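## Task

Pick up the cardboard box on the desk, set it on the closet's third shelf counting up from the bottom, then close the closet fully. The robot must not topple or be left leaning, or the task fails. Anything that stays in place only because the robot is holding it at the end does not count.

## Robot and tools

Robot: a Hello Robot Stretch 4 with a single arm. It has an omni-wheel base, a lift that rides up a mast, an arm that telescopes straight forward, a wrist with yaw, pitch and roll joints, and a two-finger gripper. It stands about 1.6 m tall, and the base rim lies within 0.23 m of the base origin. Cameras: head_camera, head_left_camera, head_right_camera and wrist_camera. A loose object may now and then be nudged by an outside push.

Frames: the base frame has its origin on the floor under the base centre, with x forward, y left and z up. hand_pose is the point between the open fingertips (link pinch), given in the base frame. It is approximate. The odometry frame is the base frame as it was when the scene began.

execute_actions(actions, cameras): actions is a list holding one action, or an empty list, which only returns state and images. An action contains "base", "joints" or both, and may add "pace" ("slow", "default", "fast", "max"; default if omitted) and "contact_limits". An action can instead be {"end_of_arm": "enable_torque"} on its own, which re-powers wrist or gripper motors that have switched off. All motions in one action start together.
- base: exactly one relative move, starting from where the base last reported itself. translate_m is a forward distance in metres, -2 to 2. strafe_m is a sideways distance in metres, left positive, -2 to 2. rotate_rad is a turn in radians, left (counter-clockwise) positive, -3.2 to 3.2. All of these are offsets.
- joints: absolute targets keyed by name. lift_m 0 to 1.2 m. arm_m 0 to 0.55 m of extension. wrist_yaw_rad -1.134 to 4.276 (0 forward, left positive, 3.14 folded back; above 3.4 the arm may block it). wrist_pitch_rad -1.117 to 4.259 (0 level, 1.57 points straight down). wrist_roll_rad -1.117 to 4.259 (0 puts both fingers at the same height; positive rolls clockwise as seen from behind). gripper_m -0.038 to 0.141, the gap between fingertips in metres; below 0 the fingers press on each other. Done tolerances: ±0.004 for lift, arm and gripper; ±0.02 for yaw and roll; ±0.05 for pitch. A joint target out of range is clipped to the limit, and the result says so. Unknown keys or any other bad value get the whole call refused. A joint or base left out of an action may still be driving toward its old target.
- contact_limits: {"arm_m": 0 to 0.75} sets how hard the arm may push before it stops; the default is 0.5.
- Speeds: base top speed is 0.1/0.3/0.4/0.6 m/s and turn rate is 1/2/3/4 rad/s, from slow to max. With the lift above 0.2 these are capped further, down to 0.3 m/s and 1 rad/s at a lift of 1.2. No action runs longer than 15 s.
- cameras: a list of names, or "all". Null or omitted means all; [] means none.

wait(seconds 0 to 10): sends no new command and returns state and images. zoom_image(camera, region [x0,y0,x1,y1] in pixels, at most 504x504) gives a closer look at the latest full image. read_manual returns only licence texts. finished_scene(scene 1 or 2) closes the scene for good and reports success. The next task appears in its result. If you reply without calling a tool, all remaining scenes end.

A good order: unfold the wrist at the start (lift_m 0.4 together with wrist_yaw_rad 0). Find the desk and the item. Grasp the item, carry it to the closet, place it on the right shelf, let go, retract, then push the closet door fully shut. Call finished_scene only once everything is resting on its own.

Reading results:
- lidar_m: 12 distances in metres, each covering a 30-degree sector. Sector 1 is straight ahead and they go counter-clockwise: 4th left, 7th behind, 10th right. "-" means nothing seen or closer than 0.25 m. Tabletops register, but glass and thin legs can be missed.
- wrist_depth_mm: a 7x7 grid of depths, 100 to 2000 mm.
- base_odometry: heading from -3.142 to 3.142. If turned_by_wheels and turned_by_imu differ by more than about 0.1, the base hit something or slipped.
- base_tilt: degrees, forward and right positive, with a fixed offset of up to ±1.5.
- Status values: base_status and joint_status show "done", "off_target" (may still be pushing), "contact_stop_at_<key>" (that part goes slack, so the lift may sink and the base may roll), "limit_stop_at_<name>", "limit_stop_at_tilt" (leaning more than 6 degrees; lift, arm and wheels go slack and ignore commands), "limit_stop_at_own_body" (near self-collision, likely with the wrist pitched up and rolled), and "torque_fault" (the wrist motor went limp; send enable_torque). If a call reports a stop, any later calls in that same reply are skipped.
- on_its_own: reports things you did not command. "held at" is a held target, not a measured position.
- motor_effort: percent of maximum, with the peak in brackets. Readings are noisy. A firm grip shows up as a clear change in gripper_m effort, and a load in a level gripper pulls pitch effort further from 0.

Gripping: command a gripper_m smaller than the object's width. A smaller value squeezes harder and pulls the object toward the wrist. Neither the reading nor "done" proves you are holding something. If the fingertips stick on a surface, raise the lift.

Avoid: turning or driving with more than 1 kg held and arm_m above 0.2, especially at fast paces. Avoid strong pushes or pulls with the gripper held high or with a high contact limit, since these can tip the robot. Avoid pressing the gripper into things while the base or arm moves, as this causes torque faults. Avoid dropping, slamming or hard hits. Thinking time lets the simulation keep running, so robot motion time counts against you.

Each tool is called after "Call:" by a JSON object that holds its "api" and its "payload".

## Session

Call:
{"api": "execute_actions", "payload": {"actions": []}}

Scene clock: 0.00 s.
base_odometry: x=+0.000 y=+0.000 heading=+0.000 (m, m, rad; odometry frame)
turned_by_wheels: +0.000 (rad since the last result)
turned_by_imu: +0.000 (rad since the last result)
base_tilt: forward=+0.3 right=-0.5 (deg)
lidar_m: 1.64 1.87 2.37 2.36 2.61 1.55 1.56 1.67 1.35 1.36 1.47 1.65
base_status: not commanded
joint_positions: lift_m=+0.186 arm_m=+0.002 wrist_yaw_rad=+3.131 wrist_pitch_rad=-0.015 wrist_roll_rad=-0.013 gripper_m=+0.057
joint_status: not commanded
motor_effort: lift_m=+18 arm_m=+0 wrist_yaw_rad=+0 wrist_pitch_rad=-5 wrist_roll_rad=-1 gripper_m=-4 wheel_0=+0 wheel_1=+0 wheel_2=+1 (%)
hand_pose: x=-0.1148 y=+0.0904 z=+0.3689 quat_wxyz=(+0.005, +0.008, -0.006, +1.000) (m; base frame)
wrist_depth_mm: - 132 - - - - - / - 124 182 - - - - / - 131 188 - - - - / 133 135 - - - - - / 1708 - - - 1863 - - / 1281 1255 195 1138 198 1205 1182 / 878 809 917 - 854 798 842
pictures: head_camera, head_left_camera, head_right_camera, wrist_camera
Images, in order (width x height): head_camera 420x560, head_left_camera 420x672, head_right_camera 420x672, wrist_camera 616x392.

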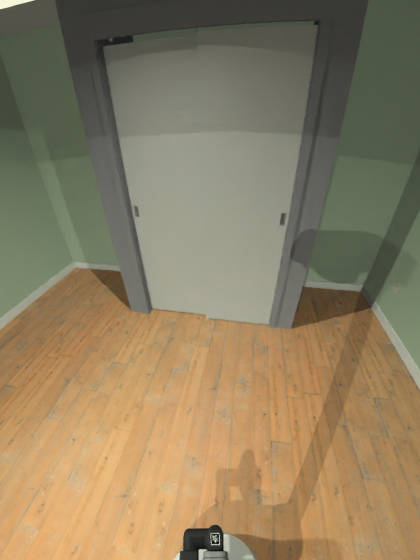

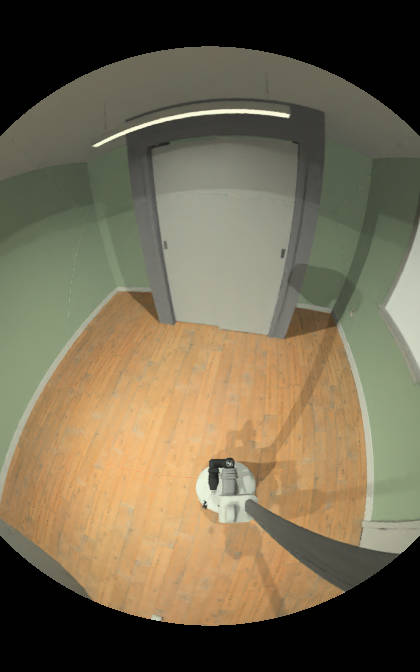

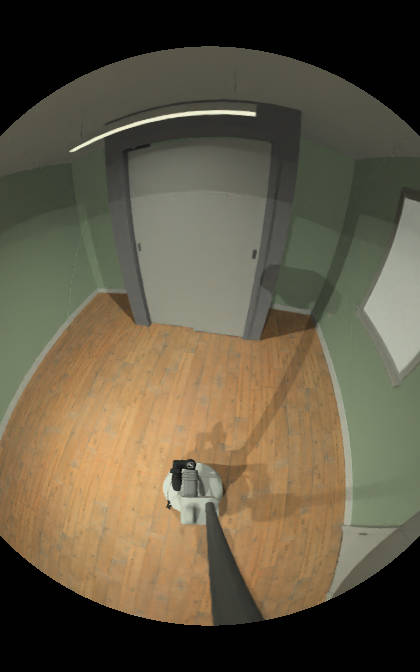

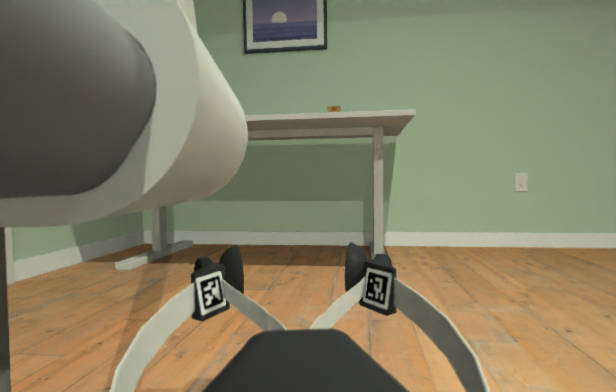

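Call:
{"api": "execute_actions", "payload": {"actions": [{"base":{"rotate_rad":-0.2},"pace":"fast","joints":{"lift_m":0.4,"wrist_yaw_rad":0,"gripper_m":-0.01}}], "cameras": []}}

Call:
{"api": "execute_actions", "payload": {"actions": [{"base":{"translate_m":0.85},"pace":"max","joints":{"lift_m":0.8}}], "cameras": ["head_camera","wrist_camera"]}}

Scene clock: 2.50 s.
base_odometry: x=+0.000 y=+0.000 heading=-0.200 (m, m, rad; odometry frame)
turned_by_wheels: -0.200 (rad since the last result)
turned_by_imu: -0.206 (rad since the last result)
base_tilt: forward=+0.3 right=-0.5 (deg)
lidar_m: 1.63 1.74 2.46 2.36 2.44 2.47 1.56 1.65 1.40 1.35 1.39 1.86
base_status: done
joint_positions: lift_m=+0.400 arm_m=+0.002 wrist_yaw_rad=+0.000 wrist_pitch_rad=-0.015 wrist_roll_rad=-0.013 gripper_m=-0.010
joint_status: all done
motor_effort: lift_m=+24(24) arm_m=+0(0) wrist_yaw_rad=-1(8) wrist_pitch_rad=-8(5) wrist_roll_rad=-1(1) gripper_m=-11(9) wheel_0=+0(3) wheel_1=-1(7) wheel_2=+1(10) (%)
hand_pose: x=+0.4612 y=-0.0873 z=+0.5822 quat_wxyz=(+1.000, -0.006, -0.008, +0.000) (m; base frame)
wrist_depth_mm: 1366 1366 1366 1336 - - 1618 / 1397 1430 1366 1397 - - 1618 / 1397 1397 1397 1397 - - 1661 / 1366 1397 1397 1336 - - 1756 / 1397 1397 1366 1397 - - 1661 / 1366 1430 182 200 183 1808 1618 / 1308 1160 1255 - 1229 1182 1229
pictures: none
No camera images: the call's "cameras" was empty. Leave "cameras" out to get every camera's image.

Scene clock: 5.57 s.
base_odometry: x=+0.833 y=-0.169 heading=-0.200 (m, m, rad; odometry frame)
turned_by_wheels: +0.000 (rad since the last result)
turned_by_imu: -0.002 (rad since the last result)
base_tilt: forward=+0.3 right=-0.6 (deg)
lidar_m: 0.76 0.81 1.17 2.39 2.45 3.30 3.26 1.95 1.40 1.30 1.36 0.80
base_status: done
joint_positions: lift_m=+0.800 arm_m=+0.002 wrist_yaw_rad=+0.000 wrist_pitch_rad=-0.015 wrist_roll_rad=-0.013 gripper_m=-0.010
joint_status: all done
motor_effort: lift_m=+23(29) arm_m=+0(0) wrist_yaw_rad=+1(2) wrist_pitch_rad=-7(7) wrist_roll_rad=-2(1) gripper_m=-10(9) wheel_0=+1(9) wheel_1=+1(9) wheel_2=+2(15) (%)
hand_pose: x=+0.4612 y=-0.0874 z=+0.9824 quat_wxyz=(+1.000, -0.006, -0.008, +0.000) (m; base frame)
wrist_depth_mm: 544 549 564 569 564 574 1308 / 549 559 569 569 564 580 1281 / 549 554 569 574 569 574 1366 / 559 564 569 585 569 585 1336 / 559 564 564 580 580 585 1336 / 554 569 182 200 182 585 1308 / 569 569 574 - 574 597 1366
pictures: head_camera, wrist_camera
Images, in order (width x height): head_camera 420x560, wrist_camera 616x392.

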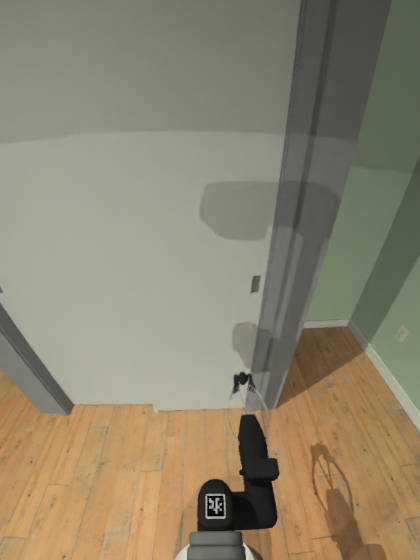

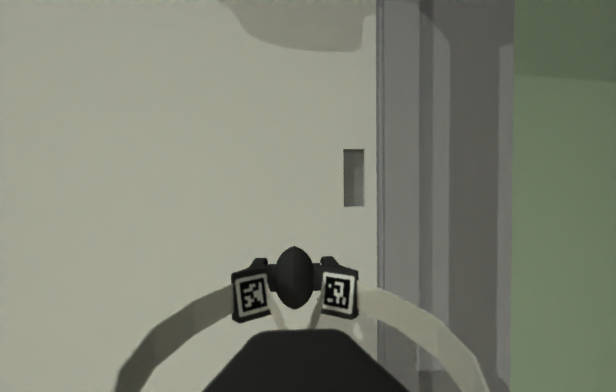

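Call:
{"api": "execute_actions", "payload": {"actions": [{"base":{"rotate_rad":0.05},"joints":{"lift_m":0.845,"arm_m":0.15}}], "cameras": []}}

Call:
{"api": "execute_actions", "payload": {"actions": [{"base":{"strafe_m":-0.125},"joints":{"arm_m":0.28},"pace":"fast"}], "cameras": ["wrist_camera"]}}

Scene clock: 7.17 s.
base_odometry: x=+0.833 y=-0.169 heading=-0.150 (m, m, rad; odometry frame)
turned_by_wheels: +0.049 (rad since the last result)
turned_by_imu: +0.051 (rad since the last result)
base_tilt: forward=+0.3 right=-0.5 (deg)
lidar_m: 0.79 0.82 1.22 2.38 2.51 3.33 3.26 1.86 1.38 1.31 1.37 0.80
base_status: done
joint_positions: lift_m=+0.845 arm_m=+0.149 wrist_yaw_rad=+0.000 wrist_pitch_rad=-0.015 wrist_roll_rad=-0.013 gripper_m=-0.010
joint_status: all done
motor_effort: lift_m=+24(27) arm_m=+6(7) wrist_yaw_rad=+0(1) wrist_pitch_rad=-6(6) wrist_roll_rad=-1(1) gripper_m=-10(10) wheel_0=-3(6) wheel_1=-2(4) wheel_2=-4(7) (%)
hand_pose: x=+0.6083 y=-0.0874 z=+1.0272 quat_wxyz=(+1.000, -0.006, -0.008, +0.000) (m; base frame)
wrist_depth_mm: 415 418 421 421 424 397 410 / 418 424 427 424 430 397 407 / 421 427 427 430 433 402 415 / 430 424 430 430 433 404 418 / 430 433 427 436 439 404 421 / 433 430 182 201 183 407 424 / 436 436 439 - 442 413 430
pictures: none
No camera images: the call's "cameras" was empty. Leave "cameras" out to get every camera's image.

Scene clock: 8.57 s.
base_odometry: x=+0.814 y=-0.292 heading=-0.150 (m, m, rad; odometry frame)
turned_by_wheels: +0.000 (rad since the last result)
turned_by_imu: -0.001 (rad since the last result)
base_tilt: forward=+0.3 right=-0.5 (deg)
lidar_m: 0.77 0.84 1.24 2.50 2.63 3.32 2.79 1.70 1.26 1.17 1.23 0.80
base_status: done
joint_positions: lift_m=+0.845 arm_m=+0.279 wrist_yaw_rad=+0.000 wrist_pitch_rad=-0.015 wrist_roll_rad=-0.013 gripper_m=-0.010
joint_status: all done
motor_effort: lift_m=+24(24) arm_m=+6(5) wrist_yaw_rad=+0(1) wrist_pitch_rad=-6(6) wrist_roll_rad=-1(1) gripper_m=-10(10) wheel_0=-2(8) wheel_1=+3(10) wheel_2=+0(1) (%)
hand_pose: x=+0.7384 y=-0.0874 z=+1.0272 quat_wxyz=(+1.000, -0.006, -0.008, +0.000) (m; base frame)
wrist_depth_mm: 290 293 293 294 266 278 279 / 291 293 294 294 266 282 282 / 293 296 297 296 267 282 285 / 297 298 298 298 271 286 285 / 297 298 301 303 271 286 287 / 300 303 182 200 183 287 290 / 303 303 304 - 274 290 291
pictures: wrist_camera
Images, in order (width x height): wrist_camera 616x392.

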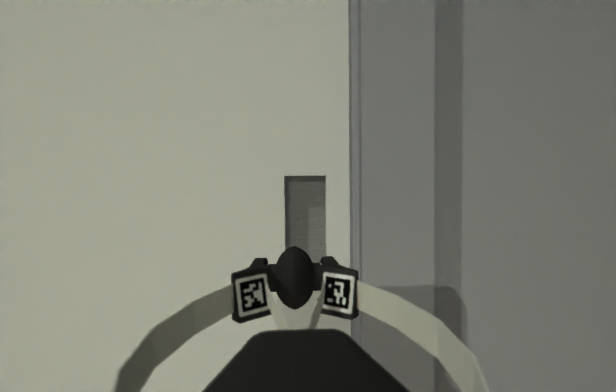

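Call:
{"api": "execute_actions", "payload": {"actions": [{"base":{"strafe_m":-0.007},"joints":{"arm_m":0.335}}], "cameras": []}}

Call:
{"api": "execute_actions", "payload": {"actions": [{"joints":{"arm_m":0.375},"contact_limits":{"arm_m":0.1},"pace":"slow"}], "cameras": ["wrist_camera"]}}

Scene clock: 9.70 s.
base_odometry: x=+0.813 y=-0.299 heading=-0.150 (m, m, rad; odometry frame)
turned_by_wheels: +0.000 (rad since the last result)
turned_by_imu: +0.000 (rad since the last result)
base_tilt: forward=+0.3 right=-0.6 (deg)
lidar_m: 0.78 0.82 1.24 2.51 2.63 3.31 2.78 1.71 1.25 1.18 1.21 0.80
base_status: done
joint_positions: lift_m=+0.845 arm_m=+0.334 wrist_yaw_rad=+0.000 wrist_pitch_rad=-0.015 wrist_roll_rad=-0.013 gripper_m=-0.010
joint_status: all done
motor_effort: lift_m=+24(24) arm_m=+6(5) wrist_yaw_rad=+0(1) wrist_pitch_rad=-7(7) wrist_roll_rad=-1(2) gripper_m=-8(11) wheel_0=+1(10) wheel_1=-1(5) wheel_2=+0(1) (%)
hand_pose: x=+0.7933 y=-0.0874 z=+1.0272 quat_wxyz=(+1.000, -0.006, -0.008, +0.000) (m; base frame)
wrist_depth_mm: 238 238 239 239 211 225 227 / 239 239 241 242 213 227 226 / 241 241 242 244 213 228 229 / 241 243 245 247 216 231 229 / 244 246 246 246 216 230 233 / 246 245 183 201 182 235 234 / 247 247 248 - 219 234 235
pictures: none
No camera images: the call's "cameras" was empty. Leave "cameras" out to get every camera's image.

Scene clock: 11.03 s.
base_odometry: x=+0.813 y=-0.299 heading=-0.151 (m, m, rad; odometry frame)
turned_by_wheels: +0.000 (rad since the last result)
turned_by_imu: +0.001 (rad since the last result)
base_tilt: forward=+0.2 right=-0.4 (deg)
lidar_m: 0.77 0.83 1.24 2.51 2.63 3.33 2.78 1.72 1.24 1.17 1.22 0.80
base_status: not commanded
joint_positions: lift_m=+0.845 arm_m=+0.353 wrist_yaw_rad=-0.006 wrist_pitch_rad=-0.016 wrist_roll_rad=-0.013 gripper_m=-0.010
joint_status: arm_m contact_stop (moved +0.019 of +0.041)
on_its_own: arm_m is slack since a contact_stop (your +0.375 is given up); wrist_yaw_rad is at rest, and its effort (+18) is outside its rest range (-13 to +13)
motor_effort: lift_m=+24(24) arm_m=+0(14) wrist_yaw_rad=+18(28) wrist_pitch_rad=-4(7) wrist_roll_rad=-2(1) gripper_m=-7(11) wheel_0=+4(4) wheel_1=+1(2) wheel_2=-8(8) (%)
contact_limits: arm_m 0.1
hand_pose: x=+0.8123 y=-0.0892 z=+1.0274 quat_wxyz=(+1.000, -0.006, -0.008, -0.003) (m; base frame)
wrist_depth_mm: 221 221 224 224 194 208 210 / 222 224 225 225 195 210 211 / 224 225 225 227 197 211 213 / 225 227 227 237 198 212 213 / 228 228 229 229 200 213 215 / 229 229 181 194 182 213 216 / 230 231 233 - 202 217 217
pictures: wrist_camera
Images, in order (width x height): wrist_camera 616x392.

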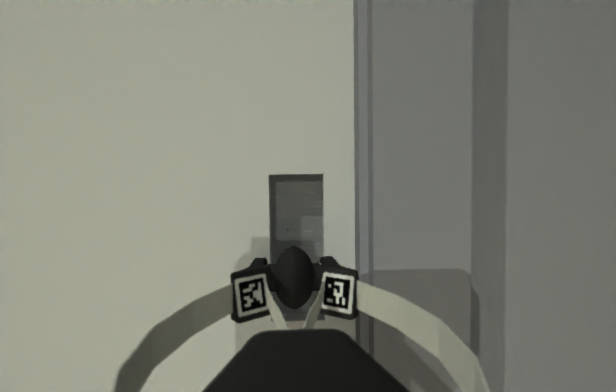

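Call:
{"api": "execute_actions", "payload": {"actions": [{"base":{"strafe_m":0.4},"joints":{"arm_m":0.356},"pace":"slow"}], "cameras": ["head_camera","wrist_camera"]}}

Scene clock: 16.30 s.
base_odometry: x=+0.873 y=+0.096 heading=-0.151 (m, m, rad; odometry frame)
turned_by_wheels: +0.000 (rad since the last result)
turned_by_imu: -0.003 (rad since the last result)
base_tilt: forward=+0.3 right=-0.5 (deg)
lidar_m: 0.78 0.83 1.15 2.12 2.21 3.06 3.24 2.24 1.66 1.59 1.66 0.83
base_status: done
joint_positions: lift_m=+0.845 arm_m=+0.355 wrist_yaw_rad=+0.000 wrist_pitch_rad=-0.015 wrist_roll_rad=-0.013 gripper_m=-0.010
joint_status: all done
motor_effort: lift_m=+24(24) arm_m=+6(13) wrist_yaw_rad=+2(37) wrist_pitch_rad=-6(8) wrist_roll_rad=-1(2) gripper_m=-10(10) wheel_0=-3(15) wheel_1=+3(5) wheel_2=-4(6) (%)
hand_pose: x=+0.8143 y=-0.0875 z=+1.0272 quat_wxyz=(+1.000, -0.006, -0.008, +0.000) (m; base frame)
wrist_depth_mm: 228 229 229 231 232 231 759 / 229 230 231 231 233 234 741 / 230 231 232 235 233 235 723 / 233 234 234 235 236 249 741 / 233 234 236 236 237 250 750 / 236 236 182 201 183 241 676 / 237 237 238 - 240 241 741
pictures: head_camera, wrist_camera
Images, in order (width x height): head_camera 420x560, wrist_camera 616x392.

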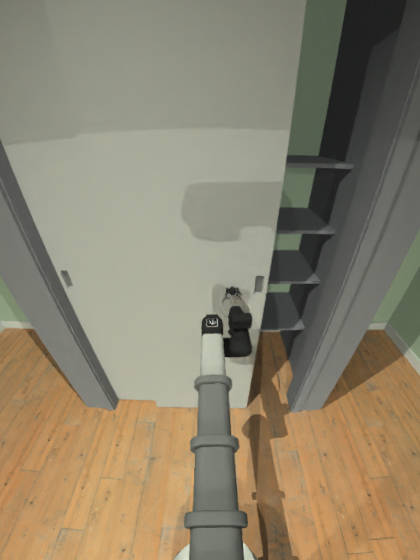

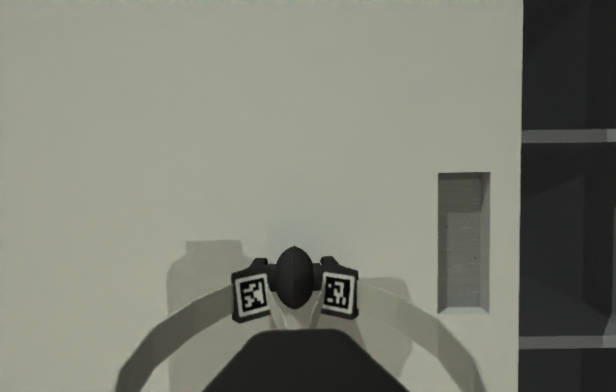

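Call:
{"api": "execute_actions", "payload": {"actions": [{"joints":{"arm_m":0.003},"pace":"fast"}], "cameras": []}}

Call:
{"api": "execute_actions", "payload": {"actions": [{"base":{"rotate_rad":-2.93},"joints":{"gripper_m":0.14,"lift_m":0.3},"pace":"fast"}], "cameras": []}}

Call:
{"api": "execute_actions", "payload": {"actions": [{"base":{"translate_m":1.9},"joints":{"lift_m":0.8,"wrist_pitch_rad":0.4},"pace":"max"}], "cameras": ["head_camera","wrist_camera"]}}

Scene clock: 18.33 s.
base_odometry: x=+0.873 y=+0.096 heading=-0.151 (m, m, rad; odometry frame)
turned_by_wheels: +0.000 (rad since the last result)
turned_by_imu: +0.000 (rad since the last result)
base_tilt: forward=+0.3 right=-0.6 (deg)
lidar_m: 0.79 0.85 1.15 2.10 2.21 3.10 3.21 2.22 1.67 1.57 1.65 0.85
base_status: not commanded
joint_positions: lift_m=+0.845 arm_m=+0.004 wrist_yaw_rad=+0.000 wrist_pitch_rad=-0.015 wrist_roll_rad=-0.013 gripper_m=-0.010
joint_status: all done
motor_effort: lift_m=+24(24) arm_m=-6(5) wrist_yaw_rad=+1(1) wrist_pitch_rad=-7(6) wrist_roll_rad=-1(2) gripper_m=-11(11) wheel_0=-3(3) wheel_1=+3(3) wheel_2=-4(4) (%)
hand_pose: x=+0.4634 y=-0.0875 z=+1.0272 quat_wxyz=(+1.000, -0.006, -0.008, +0.000) (m; base frame)
wrist_depth_mm: 564 564 569 564 878 960 609 / 569 569 569 569 1118 1060 609 / 564 574 569 574 866 991 609 / 574 574 574 585 1308 1060 603 / 574 580 574 585 931 976 609 / 580 580 182 201 183 1098 615 / 585 585 585 - 1160 917 621
pictures: none
No camera images: the call's "cameras" was empty. Leave "cameras" out to get every camera's image.

Scene clock: 21.03 s.
base_odometry: x=+0.873 y=+0.096 heading=-3.081 (m, m, rad; odometry frame)
turned_by_wheels: -2.930 (rad since the last result)
turned_by_imu: -3.009 (rad since the last result)
base_tilt: forward=+0.2 right=-0.5 (deg)
lidar_m: 2.39 1.93 1.59 1.56 0.93 0.81 0.80 0.98 2.14 2.13 2.41 3.21
base_status: done
joint_positions: lift_m=+0.300 arm_m=+0.004 wrist_yaw_rad=+0.000 wrist_pitch_rad=-0.015 wrist_roll_rad=-0.013 gripper_m=+0.140
joint_status: all done
motor_effort: lift_m=+14(22) arm_m=-6(6) wrist_yaw_rad=+0(0) wrist_pitch_rad=-5(6) wrist_roll_rad=-2(1) gripper_m=+0(9) wheel_0=+1(7) wheel_1=+1(9) wheel_2=+2(9) (%)
hand_pose: x=+0.4634 y=-0.0874 z=+0.4830 quat_wxyz=(+1.000, -0.006, -0.008, +0.000) (m; base frame)
wrist_depth_mm: 1921 - - - - - - / 1808 - - - - - - / 1921 - - - - - - / 1863 - - - - - - / 1863 - - - - - - / 1537 200 1336 1366 1308 1397 1499 / 1098 1042 1118 - 1138 1078 1078
pictures: none
No camera images: the call's "cameras" was empty. Leave "cameras" out to get every camera's image.

Scene clock: 25.87 s.
base_odometry: x=-1.023 y=-0.020 heading=-3.081 (m, m, rad; odometry frame)
turned_by_wheels: +0.000 (rad since the last result)
turned_by_imu: -0.004 (rad since the last result)
base_tilt: forward=+0.3 right=-0.6 (deg)
lidar_m: 0.53 0.63 1.02 1.19 1.37 2.24 2.66 3.05 2.55 2.53 0.66 0.53
base_status: done
joint_positions: lift_m=+0.800 arm_m=+0.004 wrist_yaw_rad=+0.000 wrist_pitch_rad=+0.402 wrist_roll_rad=-0.013 gripper_m=+0.140
joint_status: all done
motor_effort: lift_m=+23(26) arm_m=-5(6) wrist_yaw_rad=+0(0) wrist_pitch_rad=-5(4) wrist_roll_rad=-1(1) gripper_m=+0(1) wheel_0=-2(8) wheel_1=+0(9) wheel_2=+3(16) (%)
hand_pose: x=+0.4404 y=-0.0874 z=+0.8651 quat_wxyz=(+0.980, -0.006, +0.200, +0.001) (m; base frame)
wrist_depth_mm: 1138 1098 1042 1008 960 931 904 / 1229 1160 1118 1098 1008 991 960 / 878 878 878 891 904 917 960 / 621 627 621 627 627 640 634 / 484 484 480 488 488 455 496 / 1042 201 410 389 370 382 399 / 1138 1160 1205 - 1138 366 359
pictures: head_camera, wrist_camera
Images, in order (width x height): head_camera 420x560, wrist_camera 616x392.

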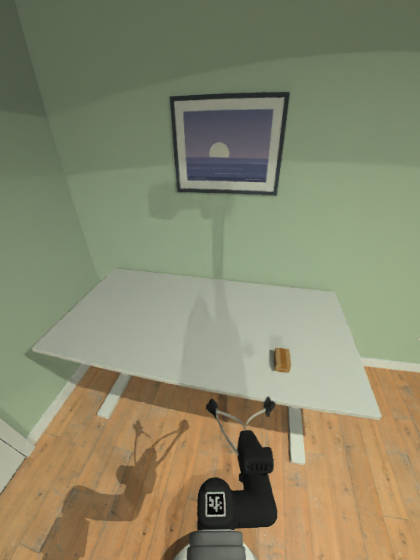

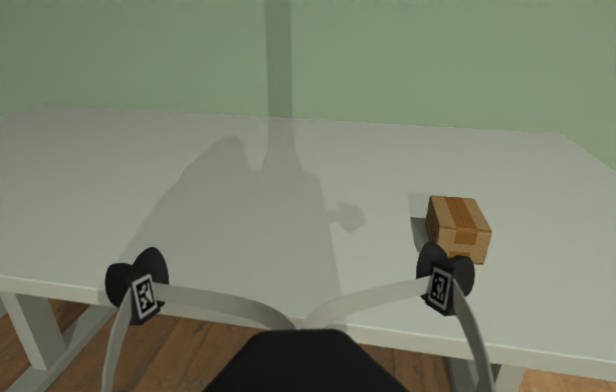

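Call:
{"api": "execute_actions", "payload": {"actions": [{"base":{"rotate_rad":-0.285},"joints":{"lift_m":0.76,"arm_m":0.12}}], "cameras": ["head_camera","wrist_camera"]}}

Scene clock: 27.33 s.
base_odometry: x=-1.023 y=-0.020 heading=+2.918 (m, m, rad; odometry frame)
turned_by_wheels: -0.285 (rad since the last result)
turned_by_imu: -0.293 (rad since the last result)
base_tilt: forward=+0.3 right=-0.5 (deg)
lidar_m: 0.52 0.54 0.72 1.15 1.20 1.59 2.70 2.76 2.71 2.53 2.07 0.58
base_status: done
joint_positions: lift_m=+0.760 arm_m=+0.119 wrist_yaw_rad=+0.000 wrist_pitch_rad=+0.402 wrist_roll_rad=-0.013 gripper_m=+0.140
joint_status: all done
motor_effort: lift_m=+14(17) arm_m=+6(6) wrist_yaw_rad=+1(0) wrist_pitch_rad=-7(6) wrist_roll_rad=-1(1) gripper_m=+0(0) wheel_0=+1(6) wheel_1=+2(9) wheel_2=+2(8) (%)
hand_pose: x=+0.5554 y=-0.0874 z=+0.8258 quat_wxyz=(+0.980, -0.006, +0.200, +0.001) (m; base frame)
wrist_depth_mm: 854 866 891 904 946 946 991 / 904 931 917 946 976 1025 1060 / 741 750 750 759 778 1078 1098 / 539 535 539 508 539 539 1182 / 415 413 415 382 418 421 421 / 338 200 317 329 319 327 343 / 285 281 297 - 296 300 307
pictures: head_camera, wrist_camera
Images, in order (width x height): head_camera 420x560, wrist_camera 616x392.

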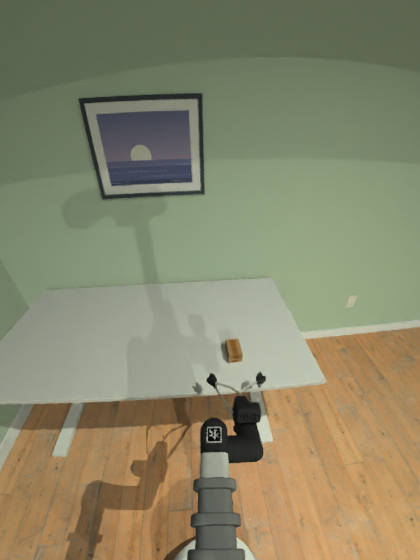

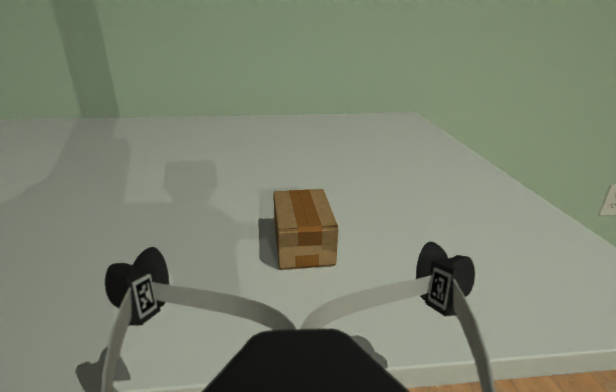

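Call:
{"api": "execute_actions", "payload": {"actions": [{"base":{"strafe_m":-0.013},"joints":{"lift_m":0.695,"arm_m":0.285}}], "cameras": ["wrist_camera"]}}

Scene clock: 29.00 s.
base_odometry: x=-1.021 y=-0.007 heading=+2.918 (m, m, rad; odometry frame)
turned_by_wheels: +0.000 (rad since the last result)
turned_by_imu: +0.000 (rad since the last result)
base_tilt: forward=+0.4 right=-0.5 (deg)
lidar_m: 0.55 0.56 0.74 1.16 1.23 1.63 2.70 2.75 2.69 2.52 2.08 0.58
base_status: done
joint_positions: lift_m=+0.695 arm_m=+0.284 wrist_yaw_rad=+0.000 wrist_pitch_rad=+0.402 wrist_roll_rad=-0.013 gripper_m=+0.140
joint_status: all done
motor_effort: lift_m=+14(15) arm_m=+6(7) wrist_yaw_rad=+0(1) wrist_pitch_rad=-5(5) wrist_roll_rad=-1(2) gripper_m=+1(1) wheel_0=+1(5) wheel_1=+1(6) wheel_2=+0(3) (%)
hand_pose: x=+0.7204 y=-0.0874 z=+0.7608 quat_wxyz=(+0.980, -0.006, +0.200, +0.001) (m; base frame)
wrist_depth_mm: 723 732 732 768 778 809 820 / 750 750 778 788 820 854 878 / 549 549 554 559 559 569 917 / 389 392 392 394 399 399 402 / 301 303 291 220 306 307 307 / 247 200 201 195 232 241 251 / 208 206 209 - 217 211 211
pictures: wrist_camera
Images, in order (width x height): wrist_camera 616x392.

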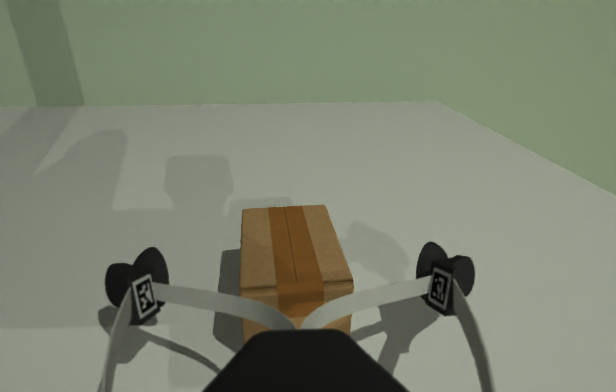

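Call:
{"api": "execute_actions", "payload": {"actions": [{"joints":{"lift_m":0.688,"gripper_m":0.02}}], "cameras": []}}

Call:
{"api": "execute_actions", "payload": {"actions": [{"joints":{"lift_m":0.75}}], "cameras": ["wrist_camera"]}}

Scene clock: 31.27 s.
base_odometry: x=-1.021 y=-0.007 heading=+2.918 (m, m, rad; odometry frame)
turned_by_wheels: +0.000 (rad since the last result)
turned_by_imu: +0.000 (rad since the last result)
base_tilt: forward=+0.3 right=-0.6 (deg)
lidar_m: 0.53 0.55 0.72 1.15 1.21 1.64 2.70 2.74 2.67 2.51 2.07 0.57
base_status: not commanded
joint_positions: lift_m=+0.688 arm_m=+0.284 wrist_yaw_rad=+0.000 wrist_pitch_rad=+0.403 wrist_roll_rad=-0.013 gripper_m=+0.020
joint_status: all done
motor_effort: lift_m=+13(16) arm_m=+6(6) wrist_yaw_rad=+0(0) wrist_pitch_rad=-6(8) wrist_roll_rad=-2(1) gripper_m=-21(20) wheel_0=+1(1) wheel_1=+1(0) wheel_2=+0(0) (%)
hand_pose: x=+0.7203 y=-0.0874 z=+0.7536 quat_wxyz=(+0.980, -0.006, +0.200, +0.001) (m; base frame)
wrist_depth_mm: 707 732 732 759 778 798 820 / 741 759 768 798 820 842 878 / 525 535 530 535 539 535 946 / 370 373 373 377 379 379 379 / 289 290 218 198 291 293 296 / 236 229 180 182 187 240 239 / 200 194 201 - 208 195 202
pictures: none
No camera images: the call's "cameras" was empty. Leave "cameras" out to get every camera's image.

Scene clock: 32.47 s.
base_odometry: x=-1.021 y=-0.007 heading=+2.918 (m, m, rad; odometry frame)
turned_by_wheels: +0.000 (rad since the last result)
turned_by_imu: +0.000 (rad since the last result)
base_tilt: forward=+0.3 right=-0.6 (deg)
lidar_m: 0.53 0.55 0.73 1.16 1.23 1.65 2.71 2.74 2.69 2.52 2.08 0.57
base_status: not commanded
joint_positions: lift_m=+0.750 arm_m=+0.284 wrist_yaw_rad=+0.000 wrist_pitch_rad=+0.403 wrist_roll_rad=-0.013 gripper_m=+0.020
joint_status: all done
motor_effort: lift_m=+25(25) arm_m=+6(6) wrist_yaw_rad=+0(1) wrist_pitch_rad=-10(8) wrist_roll_rad=-2(1) gripper_m=-19(20) wheel_0=+1(1) wheel_1=+1(0) wheel_2=+0(0) (%)
hand_pose: x=+0.7203 y=-0.0874 z=+0.8146 quat_wxyz=(+0.980, -0.006, +0.200, +0.001) (m; base frame)
wrist_depth_mm: 707 707 741 759 788 809 820 / 768 778 788 809 831 854 866 / 715 707 723 723 723 904 946 / 504 508 508 508 512 517 1008 / 392 392 219 199 397 397 402 / 319 310 181 182 187 325 329 / 272 264 272 - 282 265 274
pictures: wrist_camera
Images, in order (width x height): wrist_camera 616x392.

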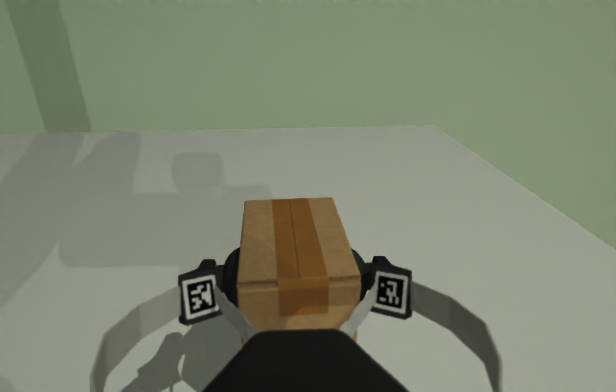

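Call:
{"api": "execute_actions", "payload": {"actions": [{"base":{"rotate_rad":-2.88},"joints":{"arm_m":0.003},"pace":"fast"}], "cameras": []}}

Call:
{"api": "execute_actions", "payload": {"actions": [{"base":{"translate_m":1.95},"joints":{"lift_m":1.15},"pace":"max"}], "cameras": ["head_camera","wrist_camera"]}}

Scene clock: 35.10 s.
base_odometry: x=-1.020 y=-0.007 heading=+0.038 (m, m, rad; odometry frame)
turned_by_wheels: -2.880 (rad since the last result)
turned_by_imu: -2.959 (rad since the last result)
base_tilt: forward=+0.3 right=-0.5 (deg)
lidar_m: 2.63 2.91 2.53 2.49 0.70 0.52 0.53 0.61 1.00 1.17 1.34 2.09
base_status: done
joint_positions: lift_m=+0.750 arm_m=+0.004 wrist_yaw_rad=+0.000 wrist_pitch_rad=+0.403 wrist_roll_rad=-0.013 gripper_m=+0.020
joint_status: all done
motor_effort: lift_m=+24(25) arm_m=-6(8) wrist_yaw_rad=+1(3) wrist_pitch_rad=-8(8) wrist_roll_rad=-1(1) gripper_m=-20(21) wheel_0=+1(9) wheel_1=+0(12) wheel_2=+3(10) (%)
hand_pose: x=+0.4403 y=-0.0875 z=+0.8147 quat_wxyz=(+0.980, -0.006, +0.200, +0.001) (m; base frame)
wrist_depth_mm: - - - - - - - / - - - - - - - / - - - - - - - / - - - - - - 1863 / 1618 1576 219 199 1661 1618 1576 / 1308 1229 180 182 187 1308 1281 / 1098 1060 1098 - 1138 1078 1118
pictures: none
No camera images: the call's "cameras" was empty. Leave "cameras" out to get every camera's image.

Scene clock: 41.07 s.
base_odometry: x=+0.928 y=+0.068 heading=+0.038 (m, m, rad; odometry frame)
turned_by_wheels: +0.000 (rad since the last result)
turned_by_imu: -0.004 (rad since the last result)
base_tilt: forward=+0.3 right=-0.5 (deg)
lidar_m: 0.73 0.81 2.22 2.18 2.41 3.29 3.27 1.92 1.53 1.51 0.90 0.73
base_status: done
joint_positions: lift_m=+1.150 arm_m=+0.004 wrist_yaw_rad=+0.000 wrist_pitch_rad=+0.403 wrist_roll_rad=-0.013 gripper_m=+0.020
joint_status: all done
motor_effort: lift_m=+23(25) arm_m=-5(6) wrist_yaw_rad=+0(0) wrist_pitch_rad=-9(10) wrist_roll_rad=-2(1) gripper_m=-21(20) wheel_0=+1(5) wheel_1=+1(8) wheel_2=-2(16) (%)
hand_pose: x=+0.4402 y=-0.0874 z=+1.2147 quat_wxyz=(+0.980, -0.006, +0.200, +0.001) (m; base frame)
wrist_depth_mm: 484 473 462 452 439 1042 904 / 521 508 496 473 466 1060 866 / 559 539 530 508 500 1118 820 / 609 585 564 544 539 1160 842 / 707 640 218 198 569 976 842 / 788 668 181 182 187 1078 661 / 866 750 732 - 1118 1078 654
pictures: head_camera, wrist_camera
Images, in order (width x height): head_camera 420x560, wrist_camera 616x392.

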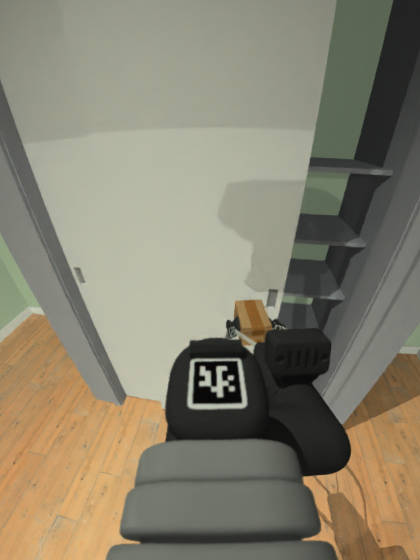

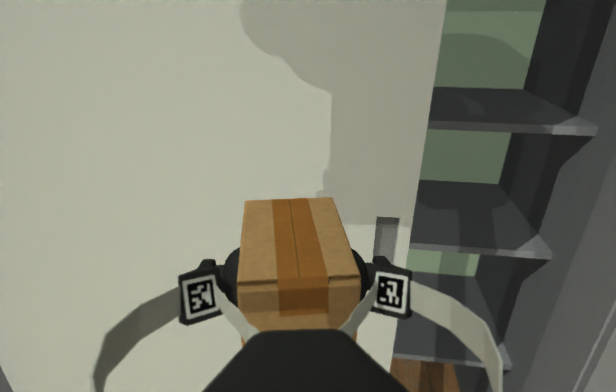

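Call:
{"api": "execute_actions", "payload": {"actions": [{"base":{"rotate_rad":-0.135}}], "cameras": []}}

Call:
{"api": "execute_actions", "payload": {"actions": [{"base":{"strafe_m":-0.26},"pace":"fast"}], "cameras": ["head_camera","wrist_camera"]}}

Scene clock: 42.17 s.
base_odometry: x=+0.928 y=+0.068 heading=-0.096 (m, m, rad; odometry frame)
turned_by_wheels: -0.134 (rad since the last result)
turned_by_imu: -0.138 (rad since the last result)
base_tilt: forward=+0.3 right=-0.6 (deg)
lidar_m: 0.72 0.77 1.04 2.18 2.30 3.19 3.31 2.13 1.60 1.52 1.60 0.82
base_status: done
joint_positions: lift_m=+1.150 arm_m=+0.004 wrist_yaw_rad=+0.000 wrist_pitch_rad=+0.403 wrist_roll_rad=-0.013 gripper_m=+0.020
joint_status: not commanded
motor_effort: lift_m=+23(23) arm_m=-6(6) wrist_yaw_rad=+1(1) wrist_pitch_rad=-9(8) wrist_roll_rad=-2(2) gripper_m=-20(19) wheel_0=+2(4) wheel_1=+2(7) wheel_2=+4(7) (%)
hand_pose: x=+0.4402 y=-0.0874 z=+1.2147 quat_wxyz=(+0.980, -0.006, +0.200, +0.001) (m; base frame)
wrist_depth_mm: 449 455 452 452 1098 931 512 / 477 480 488 484 1160 904 512 / 512 517 512 517 1255 891 508 / 554 554 549 544 1138 917 535 / 591 597 217 199 1281 931 580 / 640 634 181 182 187 640 621 / 699 683 691 - 1397 699 699
pictures: none
No camera images: the call's "cameras" was empty. Leave "cameras" out to get every camera's image.

Scene clock: 44.30 s.
base_odometry: x=+0.903 y=-0.191 heading=-0.096 (m, m, rad; odometry frame)
turned_by_wheels: +0.000 (rad since the last result)
turned_by_imu: -0.001 (rad since the last result)
base_tilt: forward=+0.3 right=-0.6 (deg)
lidar_m: 0.72 0.75 1.12 2.45 2.56 3.38 3.31 1.78 1.30 1.24 1.30 0.70
base_status: done
joint_positions: lift_m=+1.150 arm_m=+0.004 wrist_yaw_rad=+0.000 wrist_pitch_rad=+0.403 wrist_roll_rad=-0.013 gripper_m=+0.020
joint_status: not commanded
motor_effort: lift_m=+23(23) arm_m=-6(5) wrist_yaw_rad=+1(1) wrist_pitch_rad=-8(8) wrist_roll_rad=-2(1) gripper_m=-20(21) wheel_0=+0(8) wheel_1=+1(9) wheel_2=+0(1) (%)
hand_pose: x=+0.4402 y=-0.0874 z=+1.2147 quat_wxyz=(+0.980, -0.006, +0.200, +0.001) (m; base frame)
wrist_depth_mm: 445 455 1098 1098 430 436 1098 / 469 480 1078 1118 462 466 1182 / 504 512 1205 1229 496 500 1255 / 544 549 1118 1138 525 535 1336 / 585 591 218 199 559 585 1464 / 627 603 181 182 187 627 1499 / 683 691 715 - 661 699 1537
pictures: head_camera, wrist_camera
Images, in order (width x height): head_camera 420x560, wrist_camera 616x392.

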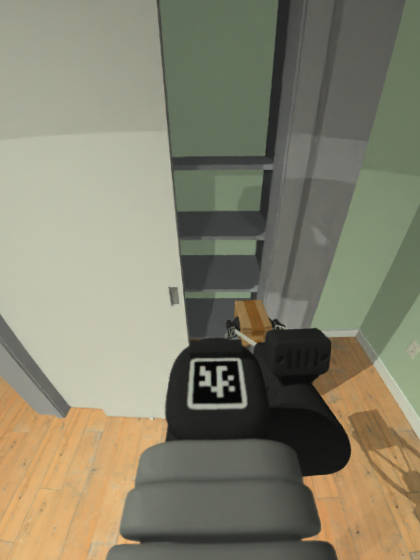

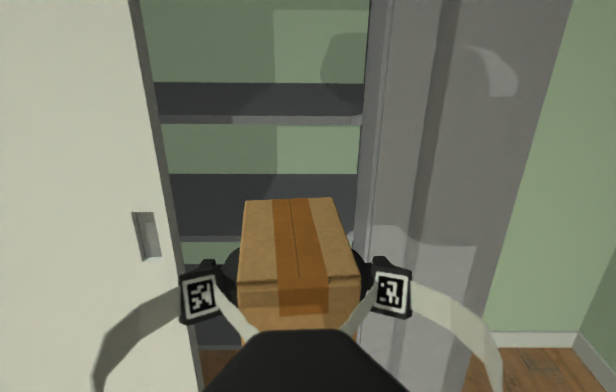

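Call:
{"api": "execute_actions", "payload": {"actions": [{"base":{"strafe_m":0.045},"joints":{"lift_m":1.2}}], "cameras": []}}

Call:
{"api": "execute_actions", "payload": {"actions": [{"base":{"translate_m":0.3},"joints":{"arm_m":0.22},"pace":"fast"}], "cameras": ["head_camera","wrist_camera"]}}

Scene clock: 45.53 s.
base_odometry: x=+0.907 y=-0.146 heading=-0.096 (m, m, rad; odometry frame)
turned_by_wheels: +0.000 (rad since the last result)
turned_by_imu: +0.000 (rad since the last result)
base_tilt: forward=+0.3 right=-0.6 (deg)
lidar_m: 0.73 0.76 1.15 2.40 2.53 3.39 3.32 1.87 1.36 1.30 1.37 0.73
base_status: done
joint_positions: lift_m=+1.199 arm_m=+0.004 wrist_yaw_rad=+0.000 wrist_pitch_rad=+0.403 wrist_roll_rad=-0.013 gripper_m=+0.020
joint_status: all done
motor_effort: lift_m=+25(26) arm_m=-5(5) wrist_yaw_rad=-1(0) wrist_pitch_rad=-8(8) wrist_roll_rad=-1(2) gripper_m=-20(20) wheel_0=-1(7) wheel_1=+3(9) wheel_2=+0(1) (%)
hand_pose: x=+0.4403 y=-0.0874 z=+1.2636 quat_wxyz=(+0.980, -0.006, +0.200, +0.001) (m; base frame)
wrist_depth_mm: 449 449 1118 1078 946 433 442 / 477 473 1160 1160 559 462 473 / 504 508 878 976 564 496 1205 / 544 549 1182 1255 564 539 1308 / 591 585 218 199 564 569 1464 / 640 615 181 182 187 615 1576 / 699 691 699 - 676 707 1661
pictures: none
No camera images: the call's "cameras" was empty. Leave "cameras" out to get every camera's image.

Scene clock: 48.00 s.
base_odometry: x=+1.206 y=-0.175 heading=-0.096 (m, m, rad; odometry frame)
turned_by_wheels: +0.000 (rad since the last result)
turned_by_imu: -0.001 (rad since the last result)
base_tilt: forward=+0.2 right=-0.6 (deg)
lidar_m: 0.43 0.45 0.62 2.37 2.51 3.50 3.65 1.89 1.35 1.31 0.57 0.45
base_status: done
joint_positions: lift_m=+1.199 arm_m=+0.219 wrist_yaw_rad=+0.000 wrist_pitch_rad=+0.403 wrist_roll_rad=-0.013 gripper_m=+0.020
joint_status: all done
motor_effort: lift_m=+24(25) arm_m=+5(6) wrist_yaw_rad=+0(1) wrist_pitch_rad=-8(10) wrist_roll_rad=-1(1) gripper_m=-21(20) wheel_0=+2(5) wheel_1=+0(7) wheel_2=-1(9) (%)
hand_pose: x=+0.6553 y=-0.0874 z=+1.2637 quat_wxyz=(+0.980, -0.006, +0.200, +0.001) (m; base frame)
wrist_depth_mm: 634 627 621 634 640 517 364 / 668 668 668 668 683 512 366 / 699 715 707 707 707 512 364 / 564 564 569 569 580 517 364 / 439 439 219 198 442 442 364 / 384 375 181 183 187 384 364 / 647 634 654 - 676 480 362
pictures: head_camera, wrist_camera
Images, in order (width x height): head_camera 420x560, wrist_camera 616x392.

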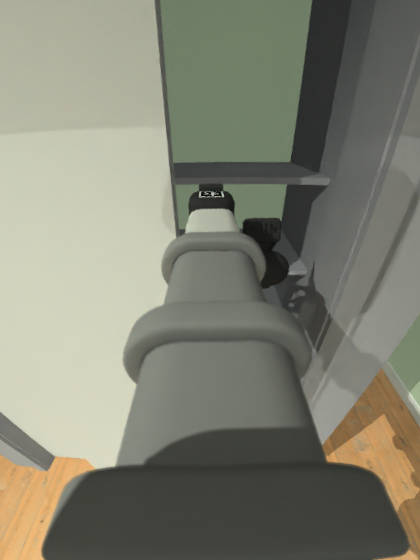

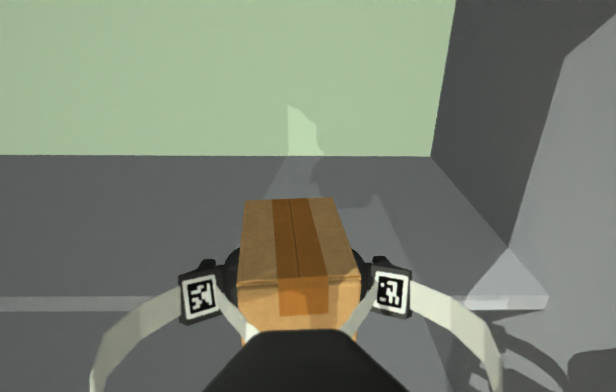

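Call:
{"api": "execute_actions", "payload": {"actions": [{"joints":{"arm_m":0.445,"lift_m":1.165}}], "cameras": []}}

Call:
{"api": "execute_actions", "payload": {"actions": [{"joints":{"lift_m":1.118}}], "cameras": ["wrist_camera"]}}

Scene clock: 49.93 s.
base_odometry: x=+1.206 y=-0.175 heading=-0.096 (m, m, rad; odometry frame)
turned_by_wheels: +0.000 (rad since the last result)
turned_by_imu: +0.000 (rad since the last result)
base_tilt: forward=+0.4 right=-0.5 (deg)
lidar_m: 0.44 0.44 0.62 2.38 2.52 3.50 3.64 1.87 1.34 1.30 0.60 0.45
base_status: not commanded
joint_positions: lift_m=+1.165 arm_m=+0.444 wrist_yaw_rad=+0.000 wrist_pitch_rad=+0.403 wrist_roll_rad=-0.013 gripper_m=+0.020
joint_status: all done
motor_effort: lift_m=+14(26) arm_m=+6(5) wrist_yaw_rad=+0(0) wrist_pitch_rad=-8(8) wrist_roll_rad=-2(2) gripper_m=-21(20) wheel_0=+1(1) wheel_1=+0(0) wheel_2=-1(1) (%)
hand_pose: x=+0.8803 y=-0.0874 z=+1.2305 quat_wxyz=(+0.980, -0.006, +0.200, +0.001) (m; base frame)
wrist_depth_mm: 424 430 427 433 436 436 373 / 452 455 452 459 459 462 375 / 484 488 492 484 492 484 375 / 488 488 496 492 496 473 373 / 379 382 218 198 384 387 355 / 310 298 180 182 187 315 315 / 263 255 262 - 273 257 265
pictures: none
No camera images: the call's "cameras" was empty. Leave "cameras" out to get every camera's image.

Scene clock: 51.00 s.
base_odometry: x=+1.206 y=-0.175 heading=-0.096 (m, m, rad; odometry frame)
turned_by_wheels: +0.000 (rad since the last result)
turned_by_imu: +0.000 (rad since the last result)
base_tilt: forward=+0.3 right=-0.6 (deg)
lidar_m: 0.42 0.44 0.62 2.39 2.51 3.50 3.64 1.87 1.35 1.30 0.58 0.46
base_status: not commanded
joint_positions: lift_m=+1.118 arm_m=+0.444 wrist_yaw_rad=+0.000 wrist_pitch_rad=+0.403 wrist_roll_rad=-0.013 gripper_m=+0.020
joint_status: all done
motor_effort: lift_m=+14(14) arm_m=+6(6) wrist_yaw_rad=+0(0) wrist_pitch_rad=-8(9) wrist_roll_rad=-1(1) gripper_m=-20(22) wheel_0=+2(1) wheel_1=+0(0) wheel_2=-1(1) (%)
hand_pose: x=+0.8803 y=-0.0874 z=+1.1835 quat_wxyz=(+0.980, -0.006, +0.200, +0.001) (m; base frame)
wrist_depth_mm: 427 430 424 427 433 430 373 / 459 455 459 462 459 459 373 / 477 484 484 480 484 484 375 / 387 387 389 392 394 394 353 / 298 300 217 200 304 304 307 / 245 237 180 182 186 249 250 / 207 201 208 - 216 204 210
pictures: wrist_camera
Images, in order (width x height): wrist_camera 616x392.

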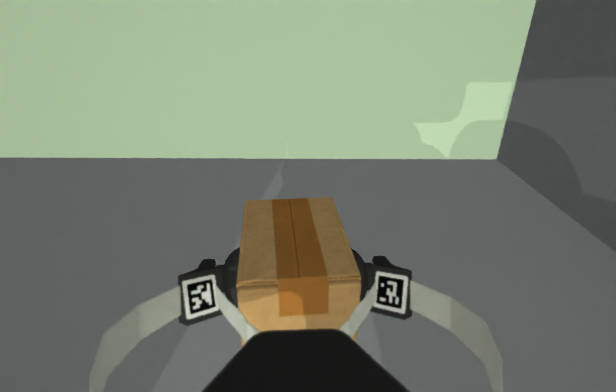

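Call:
{"api": "execute_actions", "payload": {"actions": [{"joints":{"lift_m":1.112,"gripper_m":0.095}}], "cameras": []}}

Call:
{"api": "execute_actions", "payload": {"actions": [{"base":{"translate_m":-0.17},"joints":{"lift_m":1.13,"arm_m":0.04}}], "cameras": ["wrist_camera"]}}

Call:
{"api": "execute_actions", "payload": {"actions": [{"base":{"strafe_m":0.3},"joints":{"lift_m":0.86,"gripper_m":-0.01,"wrist_pitch_rad":-0.015,"wrist_yaw_rad":-0.35},"pace":"fast"}], "cameras": ["wrist_camera"]}}

Scene clock: 52.70 s.
base_odometry: x=+1.206 y=-0.175 heading=-0.096 (m, m, rad; odometry frame)
turned_by_wheels: +0.000 (rad since the last result)
turned_by_imu: +0.000 (rad since the last result)
base_tilt: forward=+0.3 right=-0.6 (deg)
lidar_m: 0.44 0.45 0.63 2.39 2.50 3.49 3.66 1.86 1.35 1.30 0.59 0.45
base_status: not commanded
joint_positions: lift_m=+1.112 arm_m=+0.444 wrist_yaw_rad=+0.000 wrist_pitch_rad=+0.402 wrist_roll_rad=-0.013 gripper_m=+0.095
joint_status: all done
motor_effort: lift_m=+14(13) arm_m=+6(6) wrist_yaw_rad=+0(0) wrist_pitch_rad=-8(10) wrist_roll_rad=-1(1) gripper_m=-2(18) wheel_0=+2(1) wheel_1=+0(0) wheel_2=-1(1) (%)
hand_pose: x=+0.8803 y=-0.0874 z=+1.1776 quat_wxyz=(+0.980, -0.006, +0.200, +0.001) (m; base frame)
wrist_depth_mm: 430 430 433 430 430 436 373 / 452 455 455 455 459 462 373 / 484 484 477 484 488 477 373 / 375 377 382 382 379 384 355 / 289 291 267 208 296 296 297 / 237 229 195 193 223 241 241 / 201 195 203 - 208 197 203
pictures: none
No camera images: the call's "cameras" was empty. Leave "cameras" out to get every camera's image.

Scene clock: 55.00 s.
base_odometry: x=+1.037 y=-0.159 heading=-0.096 (m, m, rad; odometry frame)
turned_by_wheels: +0.000 (rad since the last result)
turned_by_imu: +0.000 (rad since the last result)
base_tilt: forward=+0.3 right=-0.5 (deg)
lidar_m: 0.59 0.62 0.86 2.40 2.52 3.51 3.46 1.85 1.35 1.29 1.34 0.61
base_status: done
joint_positions: lift_m=+1.130 arm_m=+0.041 wrist_yaw_rad=+0.000 wrist_pitch_rad=+0.402 wrist_roll_rad=-0.013 gripper_m=+0.095
joint_status: all done
motor_effort: lift_m=+24(28) arm_m=-6(5) wrist_yaw_rad=+1(0) wrist_pitch_rad=-5(7) wrist_roll_rad=-1(1) gripper_m=-2(3) wheel_0=-2(4) wheel_1=+0(5) wheel_2=+2(13) (%)
hand_pose: x=+0.4774 y=-0.0875 z=+1.1949 quat_wxyz=(+0.980, -0.006, +0.200, +0.001) (m; base frame)
wrist_depth_mm: 294 917 946 946 917 301 272 / 314 336 976 991 854 303 294 / 336 345 1042 715 732 317 324 / 359 366 1098 1078 946 336 349 / 387 392 842 842 459 366 379 / 418 418 1118 1205 424 389 413 / 455 455 1025 - 508 436 449
pictures: wrist_camera
Images, in order (width x height): wrist_camera 616x392.

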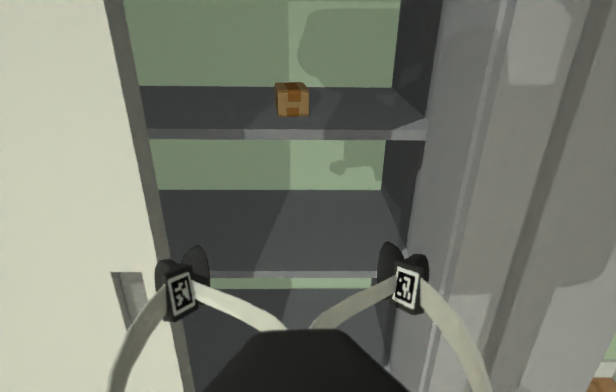

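Scene clock: 57.27 s.
base_odometry: x=+1.066 y=+0.140 heading=-0.096 (m, m, rad; odometry frame)
turned_by_wheels: +0.000 (rad since the last result)
turned_by_imu: +0.001 (rad since the last result)
base_tilt: forward=+0.3 right=-0.6 (deg)
lidar_m: 0.60 0.62 0.89 2.10 2.20 3.06 3.45 2.25 1.67 1.60 0.79 0.63
base_status: done
joint_positions: lift_m=+0.860 arm_m=+0.041 wrist_yaw_rad=-0.350 wrist_pitch_rad=-0.013 wrist_roll_rad=-0.013 gripper_m=-0.010
joint_status: all done
motor_effort: lift_m=+14(22) arm_m=-6(6) wrist_yaw_rad=-1(7) wrist_pitch_rad=-7(13) wrist_roll_rad=-1(1) gripper_m=-9(10) wheel_0=+0(7) wheel_1=+1(10) wheel_2=+0(3) (%)
hand_pose: x=+0.4529 y=-0.1810 z=+1.0423 quat_wxyz=(+0.985, -0.007, -0.005, -0.174) (m; base frame)
wrist_depth_mm: 319 342 373 768 842 535 517 / 320 343 373 1138 891 530 521 / 322 345 373 759 842 535 521 / 322 347 375 1160 904 544 530 / 325 347 373 407 904 544 530 / 327 347 183 201 183 539 535 / 327 342 375 - 878 504 539
pictures: wrist_camera
Images, in order (width x height): wrist_camera 616x392.

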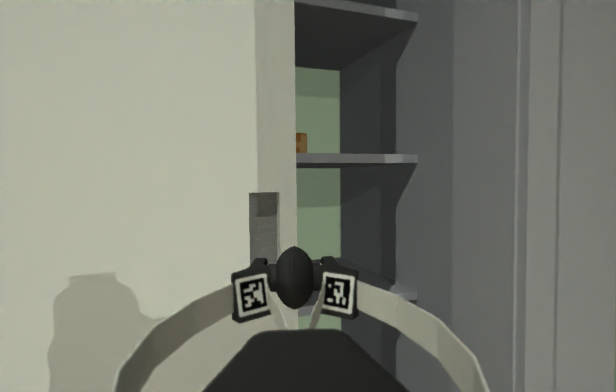

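Call:
{"api": "execute_actions", "payload": {"actions": [{"base":{"strafe_m":-0.012},"joints":{"arm_m":0.18}}], "cameras": ["wrist_camera"]}}

Call:
{"api": "execute_actions", "payload": {"actions": [{"joints":{"arm_m":0.23},"contact_limits":{"arm_m":0.1},"pace":"slow"}], "cameras": ["wrist_camera"]}}

Scene clock: 58.83 s.
base_odometry: x=+1.064 y=+0.128 heading=-0.096 (m, m, rad; odometry frame)
turned_by_wheels: +0.000 (rad since the last result)
turned_by_imu: +0.000 (rad since the last result)
base_tilt: forward=+0.3 right=-0.6 (deg)
lidar_m: 0.60 0.64 0.89 2.10 2.20 3.10 3.45 2.21 1.66 1.60 0.81 0.61
base_status: done
joint_positions: lift_m=+0.860 arm_m=+0.179 wrist_yaw_rad=-0.350 wrist_pitch_rad=-0.013 wrist_roll_rad=-0.013 gripper_m=-0.010
joint_status: all done
motor_effort: lift_m=+14(14) arm_m=+6(6) wrist_yaw_rad=+0(1) wrist_pitch_rad=-6(6) wrist_roll_rad=-1(1) gripper_m=-10(10) wheel_0=+1(6) wheel_1=-1(6) wheel_2=+0(2) (%)
hand_pose: x=+0.5909 y=-0.1810 z=+1.0423 quat_wxyz=(+0.985, -0.007, -0.005, -0.174) (m; base frame)
wrist_depth_mm: 204 220 237 257 788 640 421 / 206 220 236 258 878 640 418 / 206 221 240 259 798 640 421 / 208 224 241 270 891 654 424 / 209 225 238 271 891 654 424 / 211 224 182 200 183 647 427 / 211 220 241 - 854 603 427
pictures: wrist_camera
Images, in order (width x height): wrist_camera 616x392.

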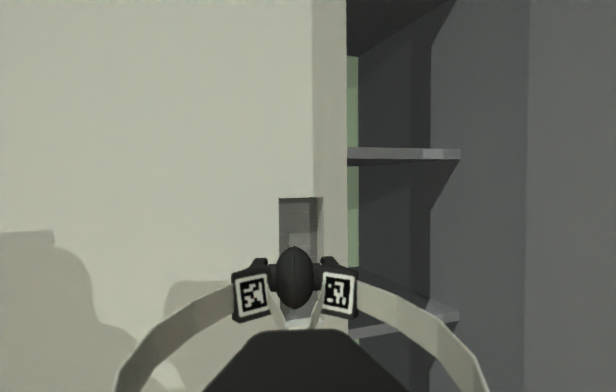

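Scene clock: 60.03 s.
base_odometry: x=+1.064 y=+0.128 heading=-0.096 (m, m, rad; odometry frame)
turned_by_wheels: +0.000 (rad since the last result)
turned_by_imu: +0.000 (rad since the last result)
base_tilt: forward=+0.2 right=-0.6 (deg)
lidar_m: 0.60 0.64 0.89 2.09 2.21 3.09 3.42 2.23 1.64 1.59 0.83 0.62
base_status: not commanded
joint_positions: lift_m=+0.860 arm_m=+0.207 wrist_yaw_rad=-0.360 wrist_pitch_rad=-0.013 wrist_roll_rad=-0.013 gripper_m=-0.010
joint_status: arm_m contact_stop (moved +0.028 of +0.051)
on_its_own: arm_m is slack since a contact_stop (your +0.230 is given up); wrist_yaw_rad is at rest, and its effort (+30) is outside its rest range (-13 to +13)
motor_effort: lift_m=+14(14) arm_m=+0(16) wrist_yaw_rad=+30(37) wrist_pitch_rad=-7(6) wrist_roll_rad=-2(1) gripper_m=-9(11) wheel_0=+2(2) wheel_1=+1(1) wheel_2=-7(8) (%)
contact_limits: arm_m 0.1
hand_pose: x=+0.6167 y=-0.1835 z=+1.0423 quat_wxyz=(+0.984, -0.007, -0.005, -0.179) (m; base frame)
wrist_depth_mm: 184 198 215 232 768 634 415 / 185 199 215 236 820 621 415 / 186 200 216 236 788 627 421 / 187 202 217 241 842 640 421 / 187 202 217 233 854 647 421 / 189 201 183 191 182 654 421 / 190 198 218 - 842 603 424
pictures: wrist_camera
Images, in order (width x height): wrist_camera 616x392.

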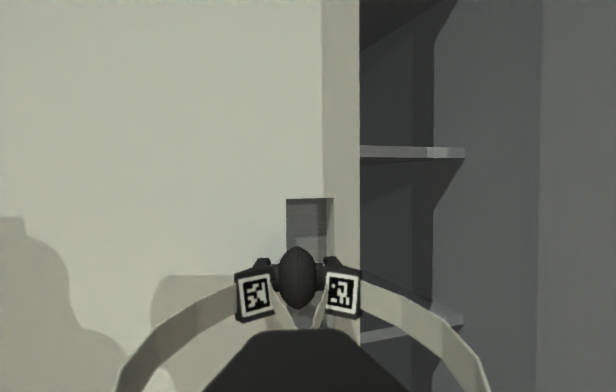

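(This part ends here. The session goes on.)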